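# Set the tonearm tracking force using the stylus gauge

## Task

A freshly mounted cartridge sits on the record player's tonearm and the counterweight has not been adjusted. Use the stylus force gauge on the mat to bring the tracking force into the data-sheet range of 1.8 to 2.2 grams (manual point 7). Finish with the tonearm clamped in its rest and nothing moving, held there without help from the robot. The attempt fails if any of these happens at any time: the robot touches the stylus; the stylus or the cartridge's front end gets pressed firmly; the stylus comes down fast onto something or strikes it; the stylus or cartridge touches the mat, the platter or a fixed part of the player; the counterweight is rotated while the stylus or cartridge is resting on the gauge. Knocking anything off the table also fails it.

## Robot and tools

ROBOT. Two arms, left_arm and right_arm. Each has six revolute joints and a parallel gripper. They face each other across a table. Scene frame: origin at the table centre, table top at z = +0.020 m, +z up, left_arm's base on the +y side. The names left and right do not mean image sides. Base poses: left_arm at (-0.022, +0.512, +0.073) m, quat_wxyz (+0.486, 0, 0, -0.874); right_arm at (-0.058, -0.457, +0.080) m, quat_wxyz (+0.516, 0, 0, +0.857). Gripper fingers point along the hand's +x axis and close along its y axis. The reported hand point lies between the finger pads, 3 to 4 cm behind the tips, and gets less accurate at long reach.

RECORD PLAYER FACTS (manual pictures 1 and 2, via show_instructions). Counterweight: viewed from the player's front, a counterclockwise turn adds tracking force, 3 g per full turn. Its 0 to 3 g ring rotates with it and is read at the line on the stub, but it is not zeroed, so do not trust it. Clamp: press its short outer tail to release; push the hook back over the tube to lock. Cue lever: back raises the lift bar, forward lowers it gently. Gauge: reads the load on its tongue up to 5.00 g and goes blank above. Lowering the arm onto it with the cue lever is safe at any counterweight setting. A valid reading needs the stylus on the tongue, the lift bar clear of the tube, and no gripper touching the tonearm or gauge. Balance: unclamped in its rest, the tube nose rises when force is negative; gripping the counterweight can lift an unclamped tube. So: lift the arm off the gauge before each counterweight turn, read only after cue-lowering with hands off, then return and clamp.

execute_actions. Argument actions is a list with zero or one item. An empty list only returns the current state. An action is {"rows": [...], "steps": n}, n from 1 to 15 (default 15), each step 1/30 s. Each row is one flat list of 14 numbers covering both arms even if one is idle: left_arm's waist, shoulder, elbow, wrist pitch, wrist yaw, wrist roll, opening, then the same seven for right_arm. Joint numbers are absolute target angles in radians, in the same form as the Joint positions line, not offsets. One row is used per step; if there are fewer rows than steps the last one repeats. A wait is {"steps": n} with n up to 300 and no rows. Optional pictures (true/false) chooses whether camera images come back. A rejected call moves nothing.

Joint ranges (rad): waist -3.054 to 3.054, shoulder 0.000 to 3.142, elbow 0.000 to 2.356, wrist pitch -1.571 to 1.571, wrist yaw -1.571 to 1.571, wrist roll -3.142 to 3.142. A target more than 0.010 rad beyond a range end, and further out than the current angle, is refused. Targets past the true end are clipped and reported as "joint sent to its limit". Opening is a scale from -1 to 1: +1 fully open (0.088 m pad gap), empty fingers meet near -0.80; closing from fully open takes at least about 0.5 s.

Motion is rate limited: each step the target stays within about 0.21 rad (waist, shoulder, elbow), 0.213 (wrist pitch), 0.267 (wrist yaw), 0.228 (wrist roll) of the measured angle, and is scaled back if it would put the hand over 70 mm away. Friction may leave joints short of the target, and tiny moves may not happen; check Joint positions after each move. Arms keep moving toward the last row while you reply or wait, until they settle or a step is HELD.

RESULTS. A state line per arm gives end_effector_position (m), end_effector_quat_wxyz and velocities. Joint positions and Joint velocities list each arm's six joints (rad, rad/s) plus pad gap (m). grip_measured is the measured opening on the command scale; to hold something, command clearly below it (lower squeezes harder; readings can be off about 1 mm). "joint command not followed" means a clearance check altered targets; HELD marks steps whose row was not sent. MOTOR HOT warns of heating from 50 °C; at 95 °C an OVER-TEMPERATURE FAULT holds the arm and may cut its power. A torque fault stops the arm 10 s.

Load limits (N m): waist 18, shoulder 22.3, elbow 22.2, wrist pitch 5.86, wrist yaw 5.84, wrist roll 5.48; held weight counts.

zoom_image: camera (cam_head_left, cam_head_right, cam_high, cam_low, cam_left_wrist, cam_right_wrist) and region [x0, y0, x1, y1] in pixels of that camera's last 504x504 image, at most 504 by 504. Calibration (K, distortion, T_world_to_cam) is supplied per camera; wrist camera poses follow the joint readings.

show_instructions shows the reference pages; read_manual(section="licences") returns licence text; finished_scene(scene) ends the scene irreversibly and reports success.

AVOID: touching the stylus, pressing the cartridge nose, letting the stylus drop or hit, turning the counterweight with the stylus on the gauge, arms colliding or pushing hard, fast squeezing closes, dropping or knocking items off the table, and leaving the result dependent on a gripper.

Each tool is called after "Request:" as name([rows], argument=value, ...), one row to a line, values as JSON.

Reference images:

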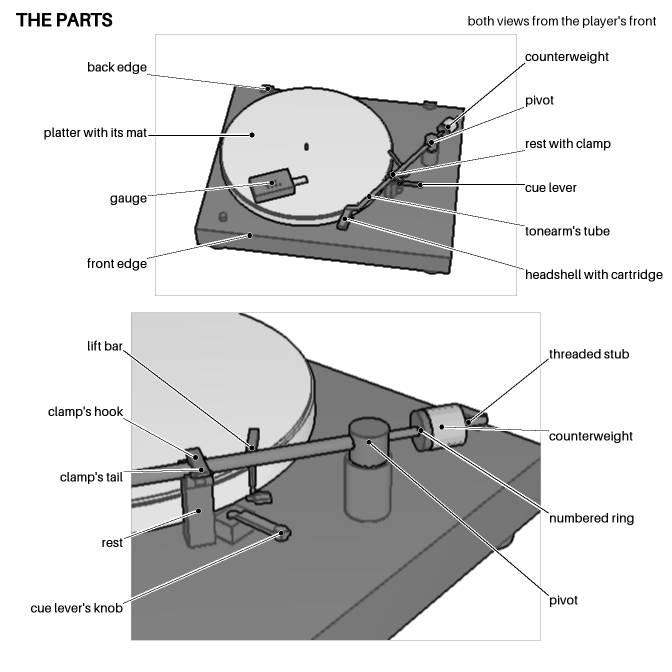

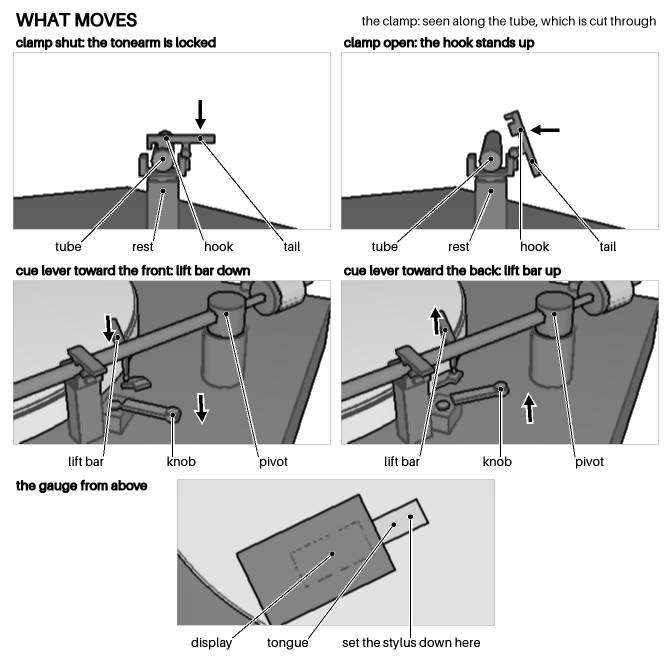

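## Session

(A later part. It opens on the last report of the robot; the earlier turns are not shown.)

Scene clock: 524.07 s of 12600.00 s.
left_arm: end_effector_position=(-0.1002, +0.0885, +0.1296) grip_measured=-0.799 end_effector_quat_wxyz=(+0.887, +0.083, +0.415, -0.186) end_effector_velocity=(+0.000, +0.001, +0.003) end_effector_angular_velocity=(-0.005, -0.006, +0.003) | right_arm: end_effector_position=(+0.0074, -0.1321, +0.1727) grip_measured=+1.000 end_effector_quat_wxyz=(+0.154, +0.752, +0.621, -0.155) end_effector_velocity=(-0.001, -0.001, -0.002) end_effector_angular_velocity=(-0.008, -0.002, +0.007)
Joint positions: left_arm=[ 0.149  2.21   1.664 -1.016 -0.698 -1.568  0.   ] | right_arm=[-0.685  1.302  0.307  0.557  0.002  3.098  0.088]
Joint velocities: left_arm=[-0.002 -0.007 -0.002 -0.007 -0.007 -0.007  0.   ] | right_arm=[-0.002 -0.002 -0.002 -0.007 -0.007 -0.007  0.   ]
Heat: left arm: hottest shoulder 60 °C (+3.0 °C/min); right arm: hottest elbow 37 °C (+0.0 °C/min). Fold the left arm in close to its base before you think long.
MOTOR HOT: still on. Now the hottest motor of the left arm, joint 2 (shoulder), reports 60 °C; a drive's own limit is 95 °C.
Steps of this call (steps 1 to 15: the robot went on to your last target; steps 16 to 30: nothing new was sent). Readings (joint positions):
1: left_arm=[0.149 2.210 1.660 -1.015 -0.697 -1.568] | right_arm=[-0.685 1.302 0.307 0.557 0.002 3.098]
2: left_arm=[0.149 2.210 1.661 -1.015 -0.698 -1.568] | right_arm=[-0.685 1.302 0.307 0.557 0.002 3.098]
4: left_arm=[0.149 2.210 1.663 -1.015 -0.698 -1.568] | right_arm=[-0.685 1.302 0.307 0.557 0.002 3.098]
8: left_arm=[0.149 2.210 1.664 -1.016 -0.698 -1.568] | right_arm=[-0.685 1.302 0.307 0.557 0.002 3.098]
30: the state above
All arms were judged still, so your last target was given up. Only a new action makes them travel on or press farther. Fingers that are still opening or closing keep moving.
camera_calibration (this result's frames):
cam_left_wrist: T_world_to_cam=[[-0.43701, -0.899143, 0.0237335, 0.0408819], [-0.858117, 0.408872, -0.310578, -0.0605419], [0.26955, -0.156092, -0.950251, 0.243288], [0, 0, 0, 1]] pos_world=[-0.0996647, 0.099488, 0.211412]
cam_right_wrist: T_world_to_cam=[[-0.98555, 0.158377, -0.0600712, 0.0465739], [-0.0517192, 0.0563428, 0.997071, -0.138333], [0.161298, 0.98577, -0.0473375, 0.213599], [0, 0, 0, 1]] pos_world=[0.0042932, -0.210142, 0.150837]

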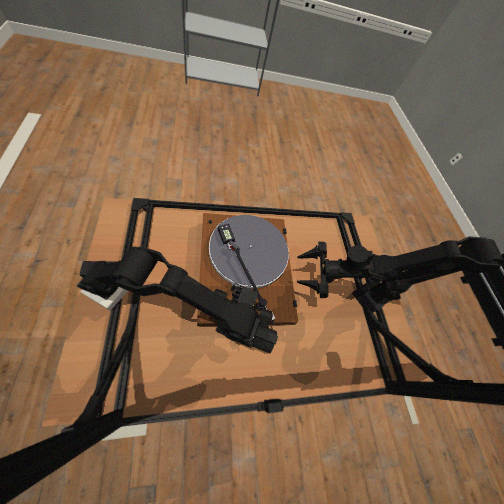

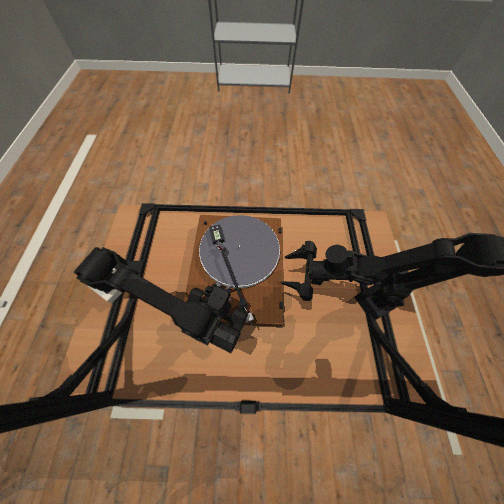

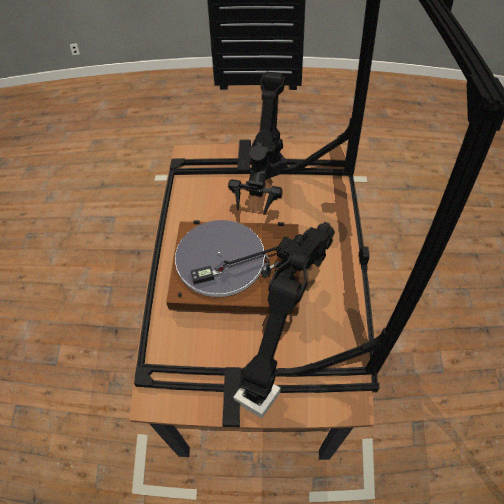

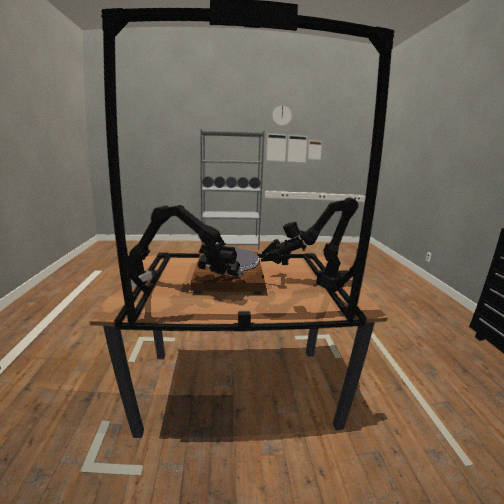

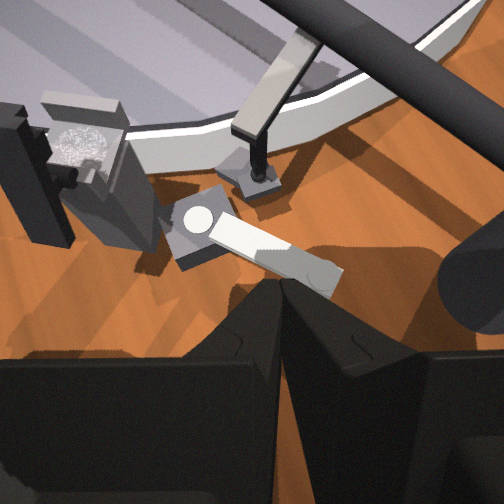

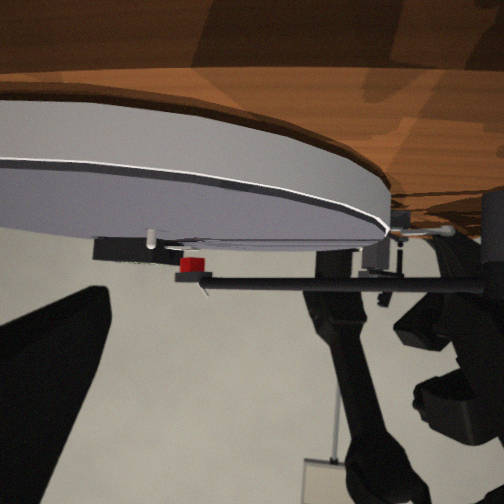

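Request:
execute_actions([
  {"rows":[[0.149,2.18,1.75,-1.13,-0.7,-1.57,-1,-0.686,1.3,0.304,0.556,0,3.1,1],[0.149,2.15,1.78,-1.18,-0.7,-1.57,-1,-0.686,1.3,0.304,0.556,0,3.1,1],[0.149,2.12,1.82,-1.25,-0.7,-1.57,-1,-0.686,1.3,0.304,0.556,0,3.1,1],[0.149,2.08,1.85,-1.33,-0.7,-1.57,-1,-0.686,1.3,0.304,0.556,0,3.1,1]],"steps":15},
], pictures=false)

Request:
execute_actions([
  {"rows":[[0.45,2.08,1.95,-1.44,-0.3,0,-0.3,-0.686,1.3,0.304,0.556,0,3.1,1]],"steps":15},
], pictures=false)

Request:
execute_actions([
  {"rows":[[0.696,2.2,2.15,-1.52,0,1.285,-0.3,-0.686,1.3,0.304,0.556,0,3.1,1]],"steps":15},
], pictures=false)

Request:
execute_actions([
  {"rows":[[0.696,2.245,2.11,-1.45,0,1.285,-0.3,-0.686,1.3,0.304,0.556,0,3.1,1]],"steps":15},
])

Scene clock: 532.10 s of 12600.00 s.
left_arm: end_effector_position=(-0.0932, +0.1034, +0.2282) grip_measured=-0.799 end_effector_quat_wxyz=(+0.887, +0.078, +0.414, -0.188) end_effector_velocity=(-0.001, -0.001, -0.023) end_effector_angular_velocity=(+0.058, -0.033, +0.003) | right_arm: end_effector_position=(+0.0074, -0.1321, +0.1727) grip_measured=+1.000 end_effector_quat_wxyz=(+0.154, +0.752, +0.621, -0.155) end_effector_velocity=(+0.001, -0.002, -0.002) end_effector_angular_velocity=(-0.008, -0.002, +0.002)
Joint positions: left_arm=[ 0.149  2.076  1.848 -1.325 -0.701 -1.568  0.   ] | right_arm=[-0.685  1.302  0.307  0.557  0.002  3.098  0.088]
Joint velocities: left_arm=[-0.002  0.061 -0.002 -0.007 -0.007 -0.007  0.   ] | right_arm=[-0.007 -0.002 -0.002 -0.007 -0.007 -0.007  0.   ]
Heat: left arm: hottest shoulder 60 °C (+2.0 °C/min); right arm: hottest elbow 37 °C (+0.0 °C/min). Fold the left arm in close to its base before you think long.
MOTOR HOT: still on. Now the hottest motor of the left arm, joint 2 (shoulder), reports 60 °C; a drive's own limit is 95 °C.
Steps of this call (steps 1 to 90: nothing new was sent; then 4.53 s passed at rest; steps 91 to 105: all 15 steps of this action). Readings (joint positions):
91: left_arm=[0.149 2.211 1.680 -1.047 -0.698 -1.568] | right_arm=[-0.685 1.302 0.307 0.557 0.002 3.098]
92: left_arm=[0.149 2.210 1.701 -1.086 -0.698 -1.568] | right_arm=[-0.685 1.302 0.307 0.557 0.002 3.098]
94: left_arm=[0.149 2.189 1.750 -1.181 -0.696 -1.568] | right_arm=[-0.685 1.302 0.307 0.557 0.002 3.098]
98: left_arm=[0.149 2.101 1.826 -1.292 -0.701 -1.568] | right_arm=[-0.685 1.302 0.307 0.557 0.002 3.098]
105: the state above

Scene clock: 532.60 s of 12600.00 s.
left_arm: end_effector_position=(-0.0206, +0.1114, +0.2195) grip_measured=-0.303 end_effector_quat_wxyz=(+0.694, +0.408, +0.504, -0.312) end_effector_velocity=(-0.035, +0.003, +0.001) end_effector_angular_velocity=(+0.598, -0.006, -1.970) | right_arm: end_effector_position=(+0.0074, -0.1321, +0.1727) grip_measured=+1.000 end_effector_quat_wxyz=(+0.154, +0.752, +0.621, -0.155) end_effector_velocity=(-0.001, -0.001, -0.002) end_effector_angular_velocity=(-0.008, -0.002, +0.007)
Joint positions: left_arm=[ 0.449  2.083  1.938 -1.437 -0.303 -0.598  0.024] | right_arm=[-0.685  1.302  0.307  0.557  0.002  3.098  0.088]
Joint velocities: left_arm=[-0.076 -0.007 -0.002 -0.007  0.037  1.985  0.002] | right_arm=[-0.002 -0.002 -0.002 -0.007 -0.007 -0.007  0.   ]
Heat: left arm: hottest shoulder 60 °C (+2.0 °C/min); right arm: hottest elbow 37 °C (+0.0 °C/min). Fold the left arm in close to its base before you think long.
MOTOR HOT: still on. Now the hottest motor of the left arm, joint 2 (shoulder), reports 60 °C; a drive's own limit is 95 °C.
Steps of this call (steps 1 to 15: all 15 steps of this action). Readings (joint positions):
1: left_arm=[0.161 2.079 1.865 -1.350 -0.634 -1.518] | right_arm=[-0.685 1.302 0.307 0.557 0.002 3.098]
2: left_arm=[0.196 2.082 1.885 -1.379 -0.546 -1.450] | right_arm=[-0.685 1.302 0.307 0.557 0.002 3.098]
4: left_arm=[0.301 2.083 1.913 -1.407 -0.420 -1.318] | right_arm=[-0.685 1.302 0.307 0.557 0.002 3.098]
8: left_arm=[0.463 2.083 1.936 -1.432 -0.339 -1.055] | right_arm=[-0.685 1.302 0.307 0.557 0.002 3.098]
15: the state above

Scene clock: 533.10 s of 12600.00 s.
left_arm: end_effector_position=(+0.0360, +0.0949, +0.2206) grip_measured=-0.300 end_effector_quat_wxyz=(+0.435, +0.559, +0.434, -0.558) end_effector_velocity=(-0.035, -0.001, -0.000) end_effector_angular_velocity=(+0.023, +0.023, -2.061) | right_arm: end_effector_position=(+0.0074, -0.1321, +0.1727) grip_measured=+1.000 end_effector_quat_wxyz=(+0.154, +0.752, +0.621, -0.155) end_effector_velocity=(-0.004, -0.000, -0.002) end_effector_angular_velocity=(-0.009, -0.009, +0.032)
Joint positions: left_arm=[ 0.695  2.19   2.138 -1.518 -0.002  0.387  0.024] | right_arm=[-0.685  1.302  0.307  0.557  0.002  3.098  0.088]
Joint velocities: left_arm=[-0.076  0.002  0.002 -0.022  0.022  1.985 -0.   ] | right_arm=[ 0.002 -0.002 -0.002 -0.007 -0.022 -0.022  0.   ]
Heat: left arm: hottest shoulder 60 °C (+2.0 °C/min); right arm: hottest elbow 38 °C (+1.0 °C/min). Fold the left arm in close to its base before you think long.
MOTOR HOT: still on. Now the hottest motor of the left arm, joint 2 (shoulder), reports 60 °C; a drive's own limit is 95 °C.
Steps of this call (steps 1 to 15: all 15 steps of this action). Readings (joint positions):
1: left_arm=[0.463 2.104 1.981 -1.475 -0.227 -0.531] | right_arm=[-0.685 1.302 0.307 0.557 0.002 3.098]
2: left_arm=[0.498 2.129 2.031 -1.485 -0.149 -0.463] | right_arm=[-0.685 1.302 0.307 0.557 0.002 3.098]
4: left_arm=[0.593 2.164 2.095 -1.488 -0.075 -0.331] | right_arm=[-0.685 1.302 0.307 0.557 0.002 3.098]
8: left_arm=[0.716 2.187 2.127 -1.513 -0.028 -0.072] | right_arm=[-0.685 1.302 0.307 0.557 0.002 3.098]
15: the state above

Scene clock: 533.60 s of 12600.00 s.
left_arm: end_effector_position=(+0.0368, +0.0829, +0.1935) grip_measured=-0.300 end_effector_quat_wxyz=(+0.160, +0.689, +0.166, -0.687) end_effector_velocity=(-0.002, +0.002, +0.000) end_effector_angular_velocity=(+0.007, +0.012, -0.479) | right_arm: end_effector_position=(+0.0074, -0.1321, +0.1727) grip_measured=+1.000 end_effector_quat_wxyz=(+0.154, +0.752, +0.621, -0.155) end_effector_velocity=(+0.002, -0.000, +0.001) end_effector_angular_velocity=(+0.003, -0.024, +0.000)
Joint positions: left_arm=[ 0.693  2.243  2.116 -1.452 -0.002  1.241  0.024] | right_arm=[-0.685  1.302  0.307  0.557  0.002  3.098  0.088]
Joint velocities: left_arm=[-0.002 -0.002 -0.002 -0.007  0.007  0.476 -0.   ] | right_arm=[-0.002 -0.002 -0.002  0.007  0.007 -0.022  0.   ]
Heat: left arm: hottest shoulder 60 °C (+2.0 °C/min); right arm: hottest elbow 38 °C (+1.0 °C/min). Fold the left arm in close to its base before you think long.
MOTOR HOT: still on. Now the hottest motor of the left arm, joint 2 (shoulder), reports 60 °C; a drive's own limit is 95 °C.
Steps of this call (steps 1 to 15: all 15 steps of this action). Readings (joint positions):
1: left_arm=[0.693 2.196 2.137 -1.510 -0.002 0.453] | right_arm=[-0.685 1.302 0.307 0.557 0.002 3.098]
2: left_arm=[0.693 2.200 2.135 -1.488 -0.002 0.518] | right_arm=[-0.685 1.302 0.307 0.557 0.002 3.098]
4: left_arm=[0.693 2.215 2.132 -1.466 -0.002 0.649] | right_arm=[-0.685 1.302 0.307 0.557 0.002 3.098]
8: left_arm=[0.693 2.240 2.118 -1.456 -0.002 0.914] | right_arm=[-0.685 1.302 0.307 0.557 0.002 3.098]
15: the state above
camera_calibration (this result's frames):
cam_left_wrist: T_world_to_cam=[[-0.429674, 0.901716, 0.0478391, -0.0601171], [0.844033, 0.38223, 0.376177, -0.114124], [0.320919, 0.202011, -0.925312, 0.229827], [0, 0, 0, 1]] pos_world=[-0.00326191, 0.0514028, 0.258468]
cam_right_wrist: T_world_to_cam=[[-0.98555, 0.158377, -0.0600712, 0.0465739], [-0.0517192, 0.0563428, 0.997071, -0.138333], [0.161298, 0.98577, -0.0473375, 0.213599], [0, 0, 0, 1]] pos_world=[0.0042932, -0.210142, 0.150837]

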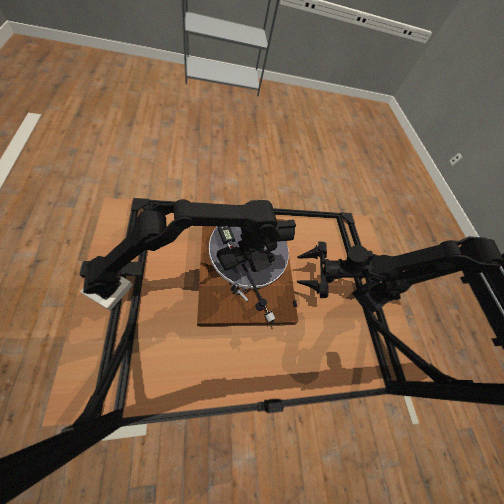

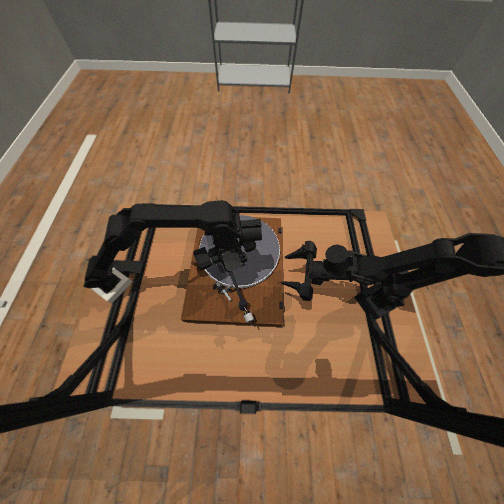

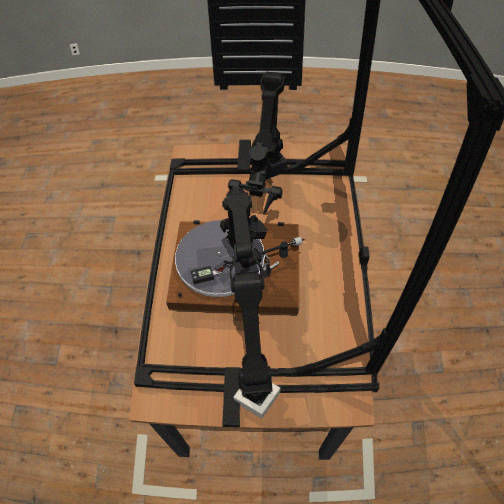

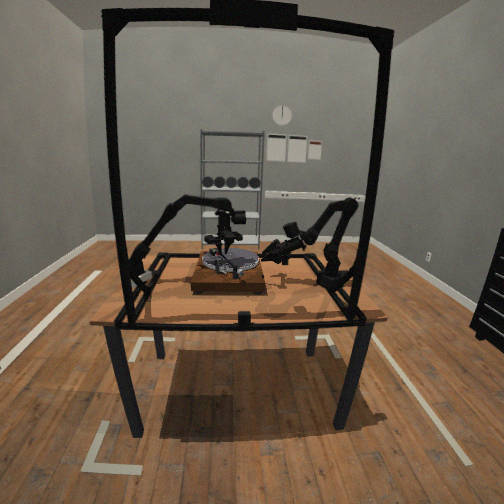

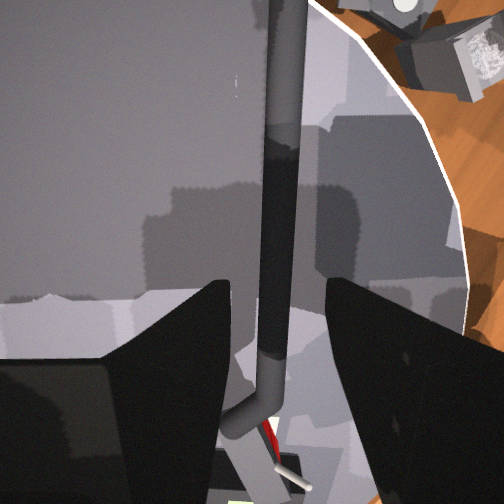

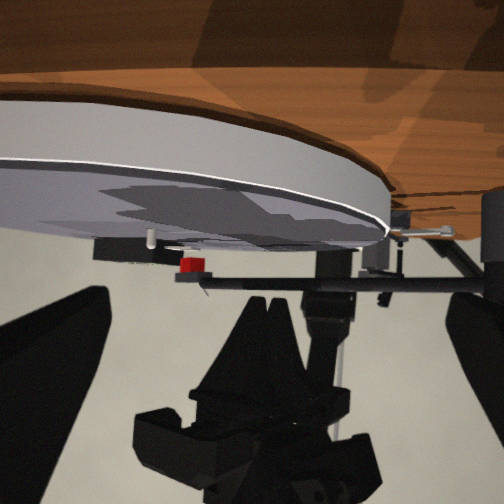

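Centered. Lower, close.

Request:
execute_actions([
  {"rows":[[0.696,2.245,2.08,-1.42,0,1.285,-0.3,-0.686,1.3,0.304,0.556,0,3.1,1],[0.696,2.245,2.06,-1.4,0,1.285,-0.3,-0.686,1.3,0.304,0.556,0,3.1,1],[0.696,2.245,2.04,-1.38,0,1.285,-0.3,-0.686,1.3,0.304,0.556,0,3.1,1],[0.696,2.245,2.02,-1.365,0,1.285,-0.3,-0.686,1.3,0.304,0.556,0,3.1,1],[0.696,2.245,1.998,-1.351,0,1.285,-0.3,-0.686,1.3,0.304,0.556,0,3.1,1]],"steps":15},
], pictures=false)

Request:
execute_actions([
  {"rows":[[0.696,2.245,1.998,-1.351,0,1.285,-0.45,-0.686,1.3,0.304,0.556,0,3.1,1],[0.696,2.245,1.998,-1.351,0,1.285,-0.5,-0.686,1.3,0.304,0.556,0,3.1,1],[0.696,2.245,1.998,-1.351,0,1.285,-0.55,-0.686,1.3,0.304,0.556,0,3.1,1],[0.696,2.245,1.998,-1.351,0,1.285,-0.58,-0.686,1.3,0.304,0.556,0,3.1,1],[0.696,2.245,1.998,-1.351,0,1.285,-0.6,-0.686,1.3,0.304,0.556,0,3.1,1],[0.696,2.245,1.998,-1.351,0,1.285,-0.62,-0.686,1.3,0.304,0.556,0,3.1,1],[0.696,2.245,1.998,-1.351,0,1.285,-0.64,-0.686,1.3,0.304,0.556,0,3.1,1],[0.696,2.245,1.998,-1.351,0,1.285,-0.66,-0.686,1.3,0.304,0.556,0,3.1,1]],"steps":15},
])

Scene clock: 541.40 s of 12600.00 s.
left_arm: end_effector_position=(+0.0369, +0.0835, +0.1649) grip_measured=-0.300 end_effector_quat_wxyz=(+0.142, +0.692, +0.157, -0.690) end_effector_velocity=(+0.002, +0.004, -0.002) end_effector_angular_velocity=(+0.020, -0.020, +0.004) | right_arm: end_effector_position=(+0.0075, -0.1323, +0.1726) grip_measured=+1.000 end_effector_quat_wxyz=(+0.154, +0.753, +0.621, -0.155) end_effector_velocity=(-0.002, +0.001, -0.000) end_effector_angular_velocity=(+0.000, -0.011, +0.027)
Joint positions: left_arm=[ 0.693  2.247  2.008 -1.354 -0.002  1.281  0.024] | right_arm=[-0.685  1.302  0.306  0.557  0.002  3.098  0.088]
Joint velocities: left_arm=[-0.002 -0.002 -0.012 -0.007 -0.022 -0.007  0.   ] | right_arm=[-0.002  0.002 -0.002  0.007 -0.022 -0.022  0.   ]
Heat: left arm: hottest shoulder 60 °C (+0.0 °C/min); right arm: hottest elbow 38 °C (+1.0 °C/min). Fold the left arm in close to its base before you think long.
MOTOR HOT: still on. Now the hottest motor of the left arm, joint 2 (shoulder), reports 60 °C; a drive's own limit is 95 °C.
Steps of this call (steps 1 to 30: the robot went on to your last target; steps 31 to 90: nothing new was sent; then 4.30 s passed at rest; steps 91 to 105: all 15 steps of this action). Readings (joint positions):
91: left_arm=[0.693 2.243 2.111 -1.445 -0.002 1.281] | right_arm=[-0.685 1.302 0.306 0.557 0.002 3.098]
92: left_arm=[0.693 2.243 2.102 -1.432 -0.002 1.281] | right_arm=[-0.685 1.302 0.306 0.557 0.002 3.098]
94: left_arm=[0.693 2.243 2.075 -1.400 -0.002 1.281] | right_arm=[-0.685 1.302 0.306 0.557 0.002 3.098]
98: left_arm=[0.693 2.246 2.018 -1.366 -0.002 1.281] | right_arm=[-0.685 1.302 0.306 0.557 0.002 3.098]
105: the state above

Scene clock: 541.90 s of 12600.00 s.
left_arm: end_effector_position=(+0.0369, +0.0833, +0.1645) grip_measured=-0.640 end_effector_quat_wxyz=(+0.143, +0.692, +0.157, -0.690) end_effector_velocity=(-0.000, +0.002, +0.000) end_effector_angular_velocity=(+0.008, -0.006, +0.005) | right_arm: end_effector_position=(+0.0075, -0.1323, +0.1726) grip_measured=+1.000 end_effector_quat_wxyz=(+0.154, +0.753, +0.621, -0.155) end_effector_velocity=(-0.003, -0.002, -0.005) end_effector_angular_velocity=(-0.018, +0.020, +0.014)
Joint positions: left_arm=[ 0.693  2.247  2.007 -1.351 -0.002  1.281  0.008] | right_arm=[-0.685  1.302  0.306  0.557  0.002  3.098  0.088]
Joint velocities: left_arm=[-0.002 -0.002 -0.002 -0.007 -0.007 -0.007 -0.   ] | right_arm=[-0.002 -0.002 -0.002 -0.022 -0.022  0.007  0.   ]
Heat: left arm: hottest shoulder 60 °C (+0.0 °C/min); right arm: hottest elbow 38 °C (+1.0 °C/min). Fold the left arm in close to its base before you think long.
MOTOR HOT: still on. Now the hottest motor of the left arm, joint 2 (shoulder), reports 60 °C; a drive's own limit is 95 °C.
Steps of this call (steps 1 to 15: all 15 steps of this action). Readings (joint positions):
1: left_arm=[0.693 2.247 2.008 -1.353 -0.002 1.281] | right_arm=[-0.685 1.302 0.306 0.557 0.002 3.098]
2: left_arm=[0.693 2.246 2.007 -1.353 -0.002 1.281] | right_arm=[-0.685 1.302 0.306 0.557 0.002 3.098]
4: left_arm=[0.693 2.246 2.007 -1.353 -0.002 1.281] | right_arm=[-0.685 1.302 0.306 0.557 0.002 3.098]
8: left_arm=[0.693 2.247 2.007 -1.353 -0.002 1.281] | right_arm=[-0.685 1.302 0.306 0.557 0.002 3.098]
15: the state above
camera_calibration (this result's frames):
cam_left_wrist: T_world_to_cam=[[-0.393816, 0.917245, 0.0597539, -0.0635878], [0.859154, 0.344208, 0.37865, -0.10127], [0.326747, 0.200456, -0.923609, 0.202564], [0, 0, 0, 1]] pos_world=[-0.00422222, 0.0525784, 0.229235]
cam_right_wrist: T_world_to_cam=[[-0.985494, 0.158731, -0.0600562, 0.0467308], [-0.0516225, 0.0567353, 0.997054, -0.138122], [0.161671, 0.98569, -0.0477182, 0.213751], [0, 0, 0, 1]] pos_world=[0.00436553, -0.210273, 0.150721]

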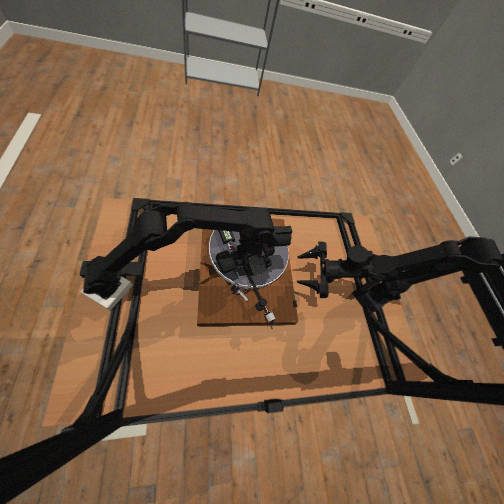

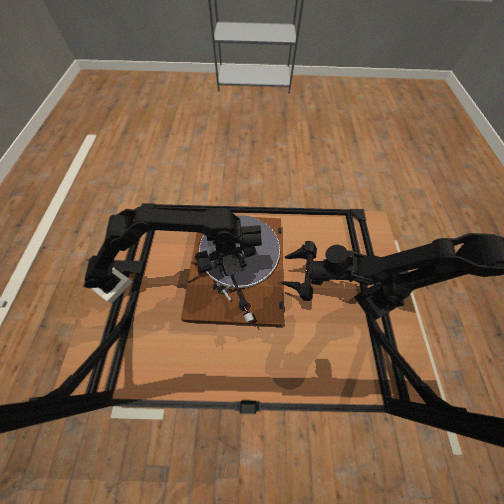

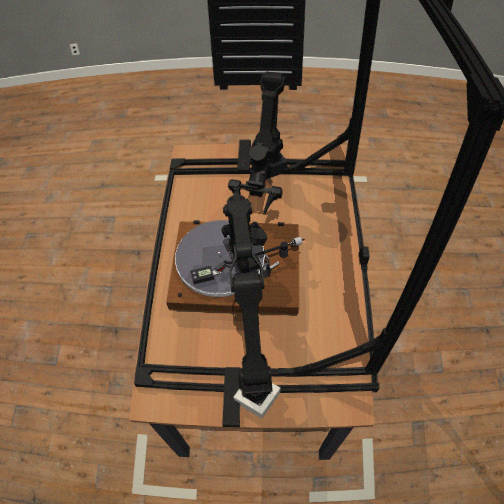

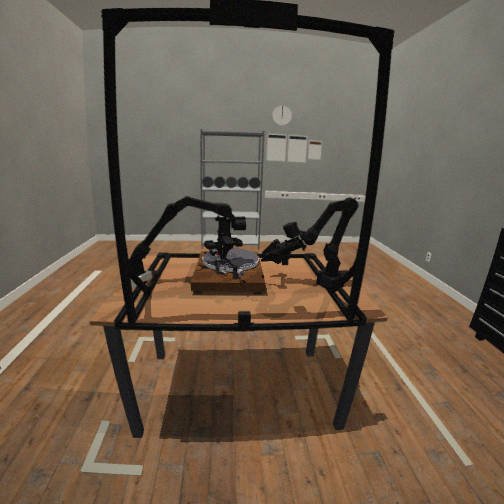

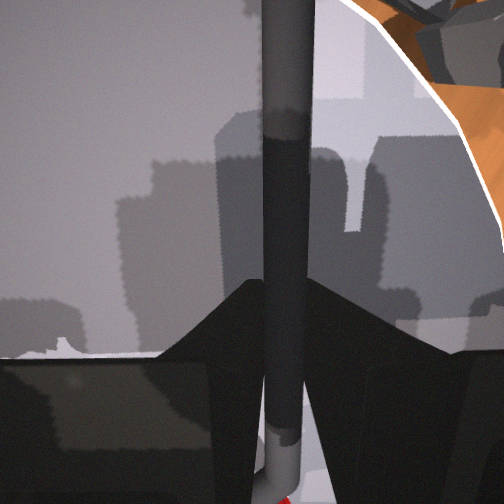

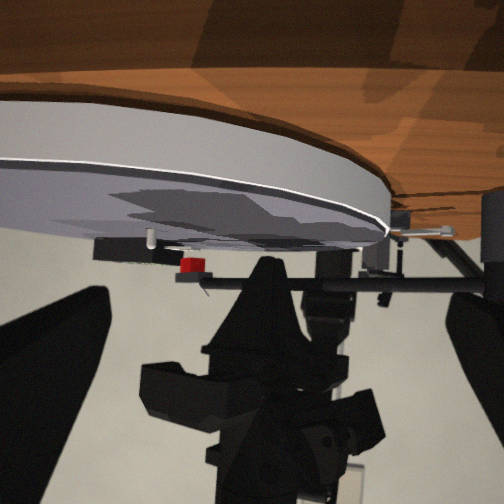

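Request:
execute_actions([
  {"rows":[[0.696,2.24,2.03,-1.365,0,1.285,-0.68,-0.686,1.3,0.304,0.556,0,3.1,1],[0.696,2.24,2.04,-1.375,0,1.285,-0.68,-0.686,1.3,0.304,0.556,0,3.1,1],[0.696,2.24,2.05,-1.385,0,1.285,-0.68,-0.686,1.3,0.304,0.556,0,3.1,1],[0.696,2.24,2.06,-1.395,0,1.285,-0.68,-0.686,1.3,0.304,0.556,0,3.1,1],[0.696,2.24,2.075,-1.408,0,1.285,-0.68,-0.686,1.3,0.304,0.556,0,3.1,1]],"steps":15},
], pictures=false)

Request:
execute_actions([
  {"rows":[[0.69,2.225,2.05,-1.39,0,1.27,-0.68,-0.686,1.3,0.304,0.556,0,3.1,1],[0.688,2.215,2.035,-1.38,0,1.25,-0.68,-0.686,1.3,0.304,0.556,0,3.1,1],[0.686,2.204,2.017,-1.372,0,1.23,-0.68,-0.686,1.3,0.304,0.556,0,3.1,1],[0.684,2.193,2.0,-1.365,0,1.21,-0.68,-0.686,1.3,0.304,0.556,0,3.1,1],[0.682,2.182,1.98,-1.358,0,1.19,-0.68,-0.686,1.3,0.304,0.556,0,3.1,1],[0.68,2.171,1.962,-1.351,0,1.17,-0.68,-0.686,1.3,0.304,0.556,0,3.1,1],[0.677,2.16,1.944,-1.344,0,1.15,-0.68,-0.686,1.3,0.304,0.556,0,3.1,1],[0.675,2.149,1.926,-1.337,0,1.13,-0.68,-0.686,1.3,0.304,0.556,0,3.1,1],[0.672,2.138,1.908,-1.33,0,1.11,-0.68,-0.686,1.3,0.304,0.556,0,3.1,1],[0.669,2.127,1.89,-1.323,0,1.09,-0.68,-0.686,1.3,0.304,0.556,0,3.1,1],[0.666,2.115,1.87,-1.316,0,1.072,-0.68,-0.686,1.3,0.304,0.556,0,3.1,1],[0.664,2.108,1.856,-1.31,0,1.072,-0.68,-0.686,1.3,0.304,0.556,0,3.1,1]],"steps":15},
], pictures=false)

Request:
execute_actions([
  {"rows":[[0.661,2.1,1.845,-1.305,0,1.05,-0.68,-0.686,1.3,0.304,0.556,0,3.1,1],[0.658,2.092,1.832,-1.301,0,1.03,-0.68,-0.686,1.3,0.304,0.556,0,3.1,1],[0.655,2.084,1.819,-1.297,0,1.01,-0.68,-0.686,1.3,0.304,0.556,0,3.1,1],[0.652,2.076,1.806,-1.293,0,0.99,-0.68,-0.686,1.3,0.304,0.556,0,3.1,1],[0.648,2.067,1.793,-1.288,0,0.97,-0.68,-0.686,1.3,0.304,0.556,0,3.1,1],[0.645,2.058,1.78,-1.284,0,0.95,-0.68,-0.686,1.3,0.304,0.556,0,3.1,1],[0.641,2.049,1.767,-1.28,0,0.93,-0.68,-0.686,1.3,0.304,0.556,0,3.1,1],[0.638,2.04,1.754,-1.275,0,0.91,-0.68,-0.686,1.3,0.304,0.556,0,3.1,1],[0.634,2.031,1.741,-1.271,0,0.89,-0.68,-0.686,1.3,0.304,0.556,0,3.1,1],[0.63,2.023,1.728,-1.266,0,0.87,-0.68,-0.686,1.3,0.304,0.556,0,3.1,1],[0.627,2.015,1.716,-1.262,0,0.861,-0.68,-0.686,1.3,0.304,0.556,0,3.1,1]],"steps":15},
])

Scene clock: 554.07 s of 12600.00 s.
left_arm: end_effector_position=(+0.0360, +0.0830, +0.1774) grip_measured=-0.643 end_effector_quat_wxyz=(+0.142, +0.692, +0.157, -0.690) end_effector_velocity=(-0.001, +0.004, +0.002) end_effector_angular_velocity=(+0.018, -0.005, +0.019) | right_arm: end_effector_position=(+0.0074, -0.1322, +0.1727) grip_measured=+1.000 end_effector_quat_wxyz=(+0.154, +0.752, +0.621, -0.155) end_effector_velocity=(-0.002, -0.001, -0.002) end_effector_angular_velocity=(-0.008, -0.002, +0.012)
Joint positions: left_arm=[ 0.691  2.249  2.061 -1.403 -0.001  1.28   0.008] | right_arm=[-0.685  1.302  0.306  0.557  0.001  3.098  0.088]
Joint velocities: left_arm=[-0.002 -0.002  0.002 -0.022 -0.007 -0.022 -0.   ] | right_arm=[ 0.002 -0.002 -0.002 -0.007 -0.007 -0.007  0.   ]
Heat: left arm: hottest shoulder 61 °C (+2.0 °C/min); right arm: hottest elbow 38 °C (+1.0 °C/min). Fold the left arm in close to its base before you think long.
MOTOR HOT: still on. Now the hottest motor of the left arm, joint 2 (shoulder), reports 61 °C; a drive's own limit is 95 °C.
Steps of this call (steps 1 to 15: the robot went on to your last target; steps 16 to 90: nothing new was sent; then 8.67 s passed at rest; steps 91 to 105: all 15 steps of this action). Readings (joint positions):
91: left_arm=[0.694 2.247 2.007 -1.351 -0.002 1.281] | right_arm=[-0.685 1.302 0.306 0.557 0.001 3.098]
92: left_arm=[0.694 2.247 2.011 -1.354 -0.002 1.281] | right_arm=[-0.685 1.302 0.306 0.557 0.001 3.098]
94: left_arm=[0.693 2.247 2.023 -1.366 -0.002 1.280] | right_arm=[-0.685 1.302 0.306 0.557 0.001 3.098]
98: left_arm=[0.692 2.249 2.052 -1.397 -0.001 1.279] | right_arm=[-0.685 1.302 0.306 0.557 0.001 3.098]
105: the state above

Scene clock: 554.57 s of 12600.00 s.
left_arm: end_effector_position=(+0.0245, +0.1035, +0.1775) grip_measured=-0.643 end_effector_quat_wxyz=(+0.206, +0.677, +0.211, -0.674) end_effector_velocity=(-0.008, +0.018, -0.002) end_effector_angular_velocity=(-0.005, -0.024, +0.088) | right_arm: end_effector_position=(+0.0074, -0.1322, +0.1727) grip_measured=+1.000 end_effector_quat_wxyz=(+0.154, +0.752, +0.621, -0.155) end_effector_velocity=(-0.001, -0.001, -0.003) end_effector_angular_velocity=(-0.013, -0.001, +0.007)
Joint positions: left_arm=[ 0.67   2.133  1.875 -1.321 -0.002  1.087  0.007] | right_arm=[-0.685  1.302  0.306  0.557  0.001  3.098  0.088]
Joint velocities: left_arm=[-0.022 -0.09  -0.149  0.066 -0.022 -0.11  -0.   ] | right_arm=[-0.002  0.002 -0.002 -0.007 -0.007 -0.007  0.   ]
Heat: left arm: hottest shoulder 62 °C (+3.0 °C/min); right arm: hottest elbow 38 °C (+1.0 °C/min). Fold the left arm in close to its base before you think long.
MOTOR HOT: still on. Now the hottest motor of the left arm, joint 2 (shoulder), reports 62 °C; a drive's own limit is 95 °C.
Steps of this call (steps 1 to 15: all 15 steps of this action). Readings (joint positions):
1: left_arm=[0.691 2.249 2.061 -1.403 -0.001 1.280] | right_arm=[-0.685 1.302 0.306 0.557 0.001 3.098]
2: left_arm=[0.691 2.246 2.058 -1.401 -0.001 1.278] | right_arm=[-0.685 1.302 0.306 0.557 0.001 3.098]
4: left_arm=[0.690 2.234 2.037 -1.389 -0.001 1.256] | right_arm=[-0.685 1.302 0.306 0.557 0.001 3.098]
8: left_arm=[0.683 2.193 1.972 -1.363 -0.001 1.185] | right_arm=[-0.685 1.302 0.306 0.557 0.001 3.098]
15: the state above

Scene clock: 555.07 s of 12600.00 s.
left_arm: end_effector_position=(+0.0078, +0.1242, +0.1775) grip_measured=-0.643 end_effector_quat_wxyz=(+0.266, +0.656, +0.268, -0.653) end_effector_velocity=(-0.006, +0.008, -0.001) end_effector_angular_velocity=(-0.012, -0.009, +0.078) | right_arm: end_effector_position=(+0.0074, -0.1322, +0.1727) grip_measured=+1.000 end_effector_quat_wxyz=(+0.154, +0.752, +0.621, -0.155) end_effector_velocity=(-0.002, +0.000, +0.001) end_effector_angular_velocity=(+0.006, -0.005, +0.012)
Joint positions: left_arm=[ 0.633  2.036  1.729 -1.269 -0.002  0.873  0.007] | right_arm=[-0.685  1.302  0.306  0.557  0.001  3.098  0.088]
Joint velocities: left_arm=[-0.017 -0.046 -0.071  0.037 -0.007 -0.095 -0.   ] | right_arm=[ 0.002 -0.002 -0.002  0.007 -0.007 -0.007  0.   ]
Heat: left arm: hottest shoulder 62 °C (+3.0 °C/min); right arm: hottest elbow 38 °C (+1.0 °C/min). Fold the left arm in close to its base before you think long.
MOTOR HOT: still on. Now the hottest motor of the left arm, joint 2 (shoulder), reports 62 °C; a drive's own limit is 95 °C.
Steps of this call (steps 1 to 15: all 15 steps of this action). Readings (joint positions):
1: left_arm=[0.669 2.129 1.869 -1.318 -0.002 1.080] | right_arm=[-0.685 1.302 0.306 0.557 0.001 3.098]
2: left_arm=[0.667 2.123 1.860 -1.314 -0.002 1.069] | right_arm=[-0.685 1.302 0.306 0.557 0.001 3.098]
4: left_arm=[0.663 2.110 1.839 -1.308 -0.002 1.038] | right_arm=[-0.685 1.302 0.306 0.557 0.001 3.098]
8: left_arm=[0.651 2.077 1.790 -1.292 -0.002 0.963] | right_arm=[-0.685 1.302 0.306 0.557 0.001 3.098]
15: the state above
camera_calibration (this result's frames):
cam_left_wrist: T_world_to_cam=[[-0.683162, 0.72902, 0.04265, -0.084668], [0.686716, 0.621458, 0.377109, -0.128168], [0.248415, 0.286915, -0.925186, 0.206002], [0, 0, 0, 1]] pos_world=[-0.0210004, 0.082271, 0.242534]
cam_right_wrist: T_world_to_cam=[[-0.985553, 0.158415, -0.0599095, 0.0466142], [-0.0515587, 0.0563127, 0.997081, -0.138305], [0.161326, 0.985765, -0.0473315, 0.213696], [0, 0, 0, 1]] pos_world=[0.00433524, -0.21025, 0.150808]

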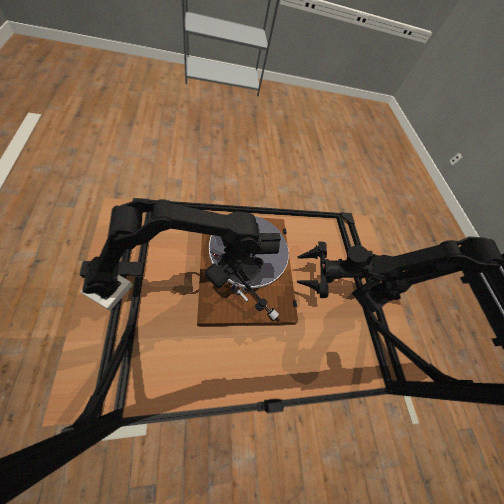

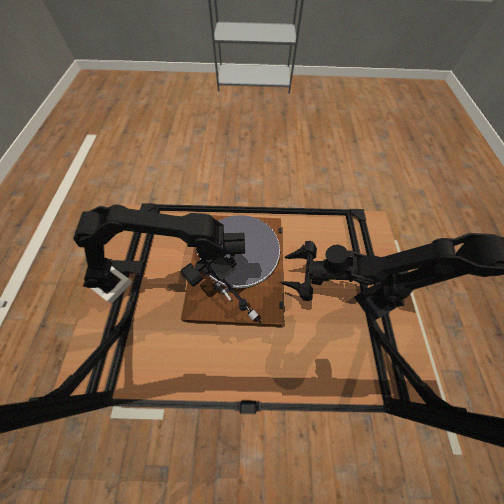

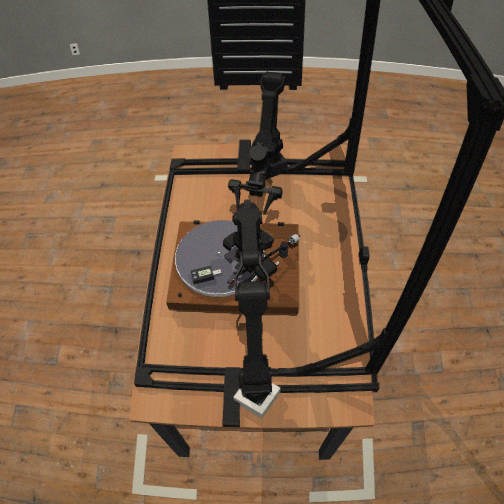

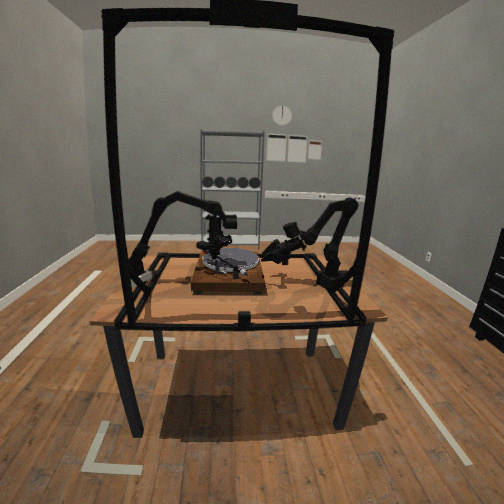

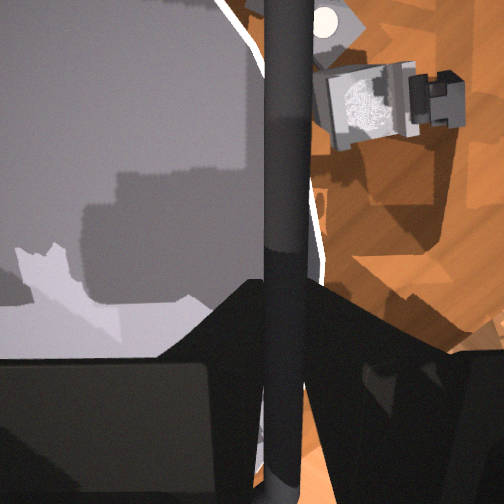

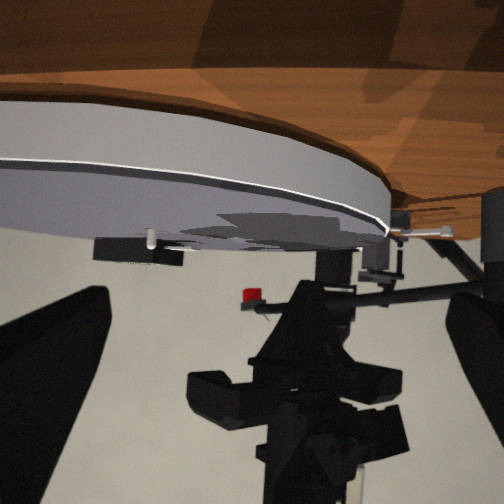

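Request:
execute_actions([
  {"rows":[[0.622,2.008,1.714,-1.262,0,0.84,-0.68,-0.686,1.3,0.304,0.556,0,3.1,1],[0.617,2.001,1.705,-1.261,0,0.82,-0.68,-0.686,1.3,0.304,0.556,0,3.1,1],[0.612,1.994,1.695,-1.26,0,0.8,-0.68,-0.686,1.3,0.304,0.556,0,3.1,1],[0.607,1.987,1.685,-1.258,0,0.78,-0.68,-0.686,1.3,0.304,0.556,0,3.1,1],[0.602,1.98,1.675,-1.257,0,0.755,-0.68,-0.686,1.3,0.304,0.556,0,3.1,1],[0.597,1.973,1.665,-1.255,0,0.73,-0.68,-0.686,1.3,0.304,0.556,0,3.1,1],[0.592,1.966,1.655,-1.254,0,0.71,-0.68,-0.686,1.3,0.304,0.556,0,3.1,1],[0.587,1.959,1.645,-1.252,0,0.685,-0.68,-0.686,1.3,0.304,0.556,0,3.1,1],[0.582,1.952,1.635,-1.25,0,0.66,-0.68,-0.686,1.3,0.304,0.556,0,3.1,1],[0.577,1.945,1.622,-1.248,0,0.637,-0.68,-0.686,1.3,0.304,0.556,0,3.1,1]],"steps":15},
], pictures=false)

Request:
execute_actions([
  {"steps":10},
])

Scene clock: 560.90 s of 12600.00 s.
left_arm: end_effector_position=(-0.0124, +0.1417, +0.1789) grip_measured=-0.644 end_effector_quat_wxyz=(+0.320, +0.631, +0.326, -0.627) end_effector_velocity=(-0.007, +0.008, -0.001) end_effector_angular_velocity=(+0.007, -0.008, +0.073) | right_arm: end_effector_position=(+0.0074, -0.1322, +0.1727) grip_measured=+1.000 end_effector_quat_wxyz=(+0.154, +0.752, +0.621, -0.155) end_effector_velocity=(-0.002, +0.000, +0.001) end_effector_angular_velocity=(+0.006, -0.005, +0.012)
Joint positions: left_arm=[ 0.583  1.965  1.633 -1.248 -0.001  0.648  0.007] | right_arm=[-0.685  1.302  0.306  0.557  0.001  3.098  0.088]
Joint velocities: left_arm=[-0.022 -0.027 -0.042  0.007 -0.007 -0.095 -0.   ] | right_arm=[ 0.002 -0.002 -0.002  0.007 -0.007 -0.007  0.   ]
Heat: left arm: hottest shoulder 62 °C (+3.0 °C/min); right arm: hottest elbow 38 °C (+1.0 °C/min). Fold the left arm in close to its base before you think long.
MOTOR HOT: still on. Now the hottest motor of the left arm, joint 2 (shoulder), reports 62 °C; a drive's own limit is 95 °C.
Steps of this call (steps 1 to 15: the robot went on to your last target; steps 16 to 90: nothing new was sent; then 2.33 s passed at rest; steps 91 to 105: all 15 steps of this action). Readings (joint positions):
91: left_arm=[0.631 2.028 1.722 -1.266 -0.002 0.863] | right_arm=[-0.685 1.302 0.306 0.557 0.001 3.098]
92: left_arm=[0.629 2.026 1.719 -1.266 -0.002 0.854] | right_arm=[-0.685 1.302 0.306 0.557 0.001 3.098]
94: left_arm=[0.623 2.017 1.707 -1.265 -0.002 0.823] | right_arm=[-0.685 1.302 0.306 0.557 0.001 3.098]
98: left_arm=[0.606 1.993 1.673 -1.258 -0.002 0.742] | right_arm=[-0.685 1.302 0.306 0.557 0.001 3.098]
105: the state above

Scene clock: 561.23 s of 12600.00 s.
left_arm: end_effector_position=(-0.0134, +0.1423, +0.1789) grip_measured=-0.644 end_effector_quat_wxyz=(+0.322, +0.630, +0.328, -0.626) end_effector_velocity=(+0.002, +0.002, +0.002) end_effector_angular_velocity=(+0.003, -0.022, +0.005) | right_arm: end_effector_position=(+0.0074, -0.1322, +0.1727) grip_measured=+1.000 end_effector_quat_wxyz=(+0.154, +0.752, +0.621, -0.155) end_effector_velocity=(-0.001, -0.001, -0.002) end_effector_angular_velocity=(-0.011, -0.015, +0.014)
Joint positions: left_arm=[ 0.58   1.963  1.63  -1.247 -0.001  0.64   0.007] | right_arm=[-0.685  1.302  0.306  0.557  0.001  3.098  0.088]
Joint velocities: left_arm=[-0.002 -0.007 -0.002 -0.007 -0.022 -0.007 -0.   ] | right_arm=[-0.002 -0.002 -0.002 -0.007 -0.007 -0.022  0.   ]
Heat: left arm: hottest shoulder 62 °C (+3.0 °C/min); right arm: hottest elbow 38 °C (+1.0 °C/min). Fold the left arm in close to its base before you think long.
MOTOR HOT: still on. Now the hottest motor of the left arm, joint 2 (shoulder), reports 62 °C; a drive's own limit is 95 °C.
Steps of this call (steps 1 to 10: the robot went on to your last target). Readings (joint positions):
1: left_arm=[0.582 1.965 1.632 -1.248 -0.001 0.646] | right_arm=[-0.685 1.302 0.306 0.557 0.001 3.098]
2: left_arm=[0.582 1.964 1.631 -1.248 -0.001 0.644] | right_arm=[-0.685 1.302 0.306 0.557 0.001 3.098]
4: left_arm=[0.581 1.964 1.630 -1.247 -0.001 0.642] | right_arm=[-0.685 1.302 0.306 0.557 0.001 3.098]
8: left_arm=[0.581 1.964 1.630 -1.247 -0.001 0.641] | right_arm=[-0.685 1.302 0.306 0.557 0.001 3.098]
10: the state above
camera_calibration (this result's frames):
cam_left_wrist: T_world_to_cam=[[-0.802676, 0.594689, 0.0453393, -0.0953443], [0.564319, 0.73268, 0.380427, -0.143378], [0.193017, 0.330946, -0.923699, 0.200111], [0, 0, 0, 1]] pos_world=[-0.0342446, 0.0955243, 0.24371]
cam_right_wrist: T_world_to_cam=[[-0.985553, 0.158415, -0.0599095, 0.0466142], [-0.0515587, 0.0563127, 0.997081, -0.138305], [0.161326, 0.985765, -0.0473315, 0.213696], [0, 0, 0, 1]] pos_world=[0.00433524, -0.21025, 0.150808]

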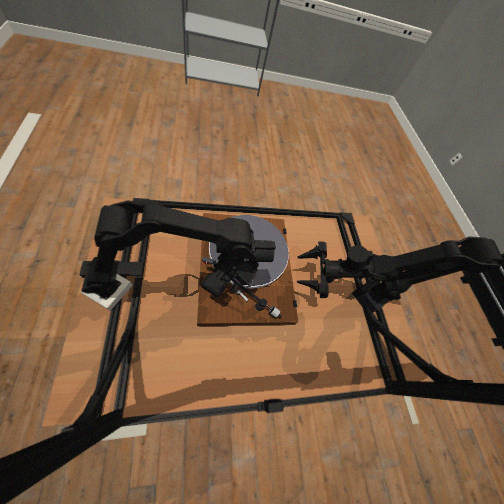

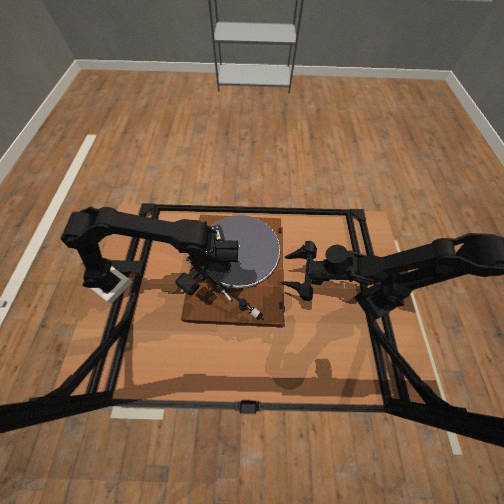

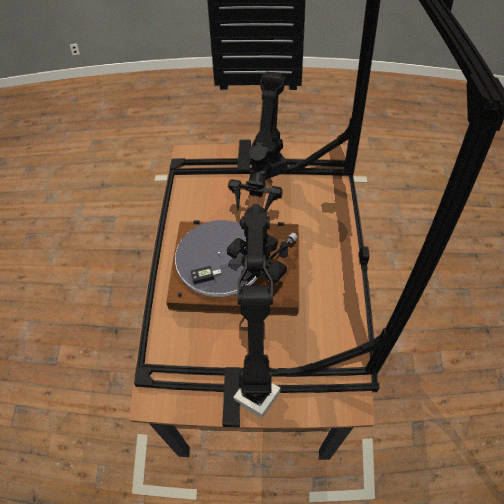

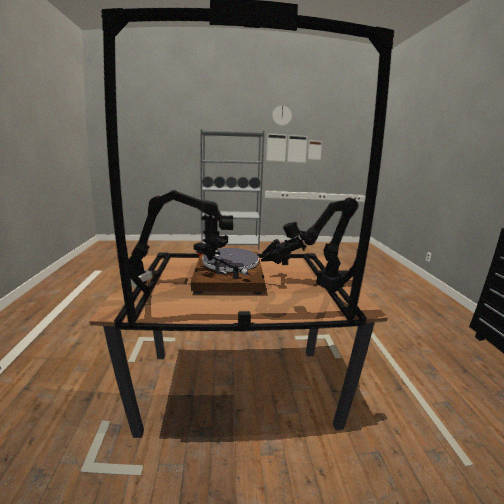

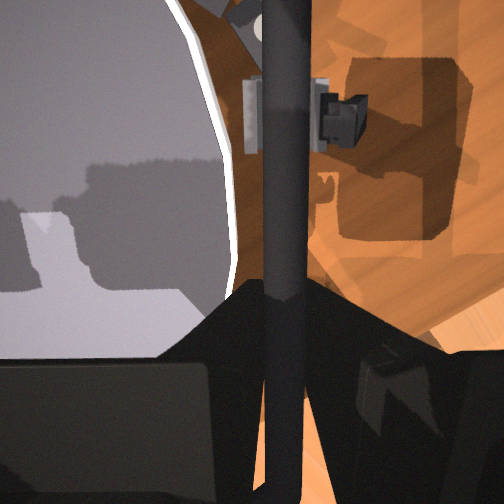

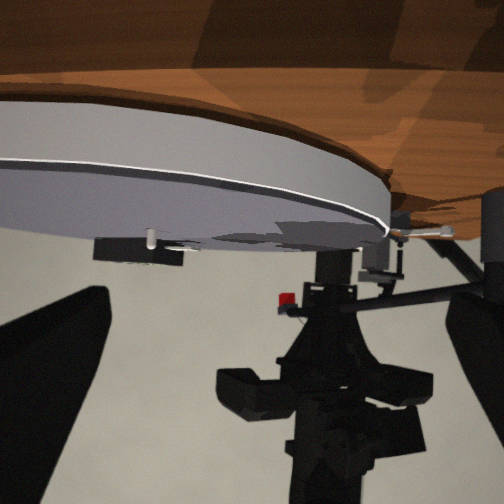

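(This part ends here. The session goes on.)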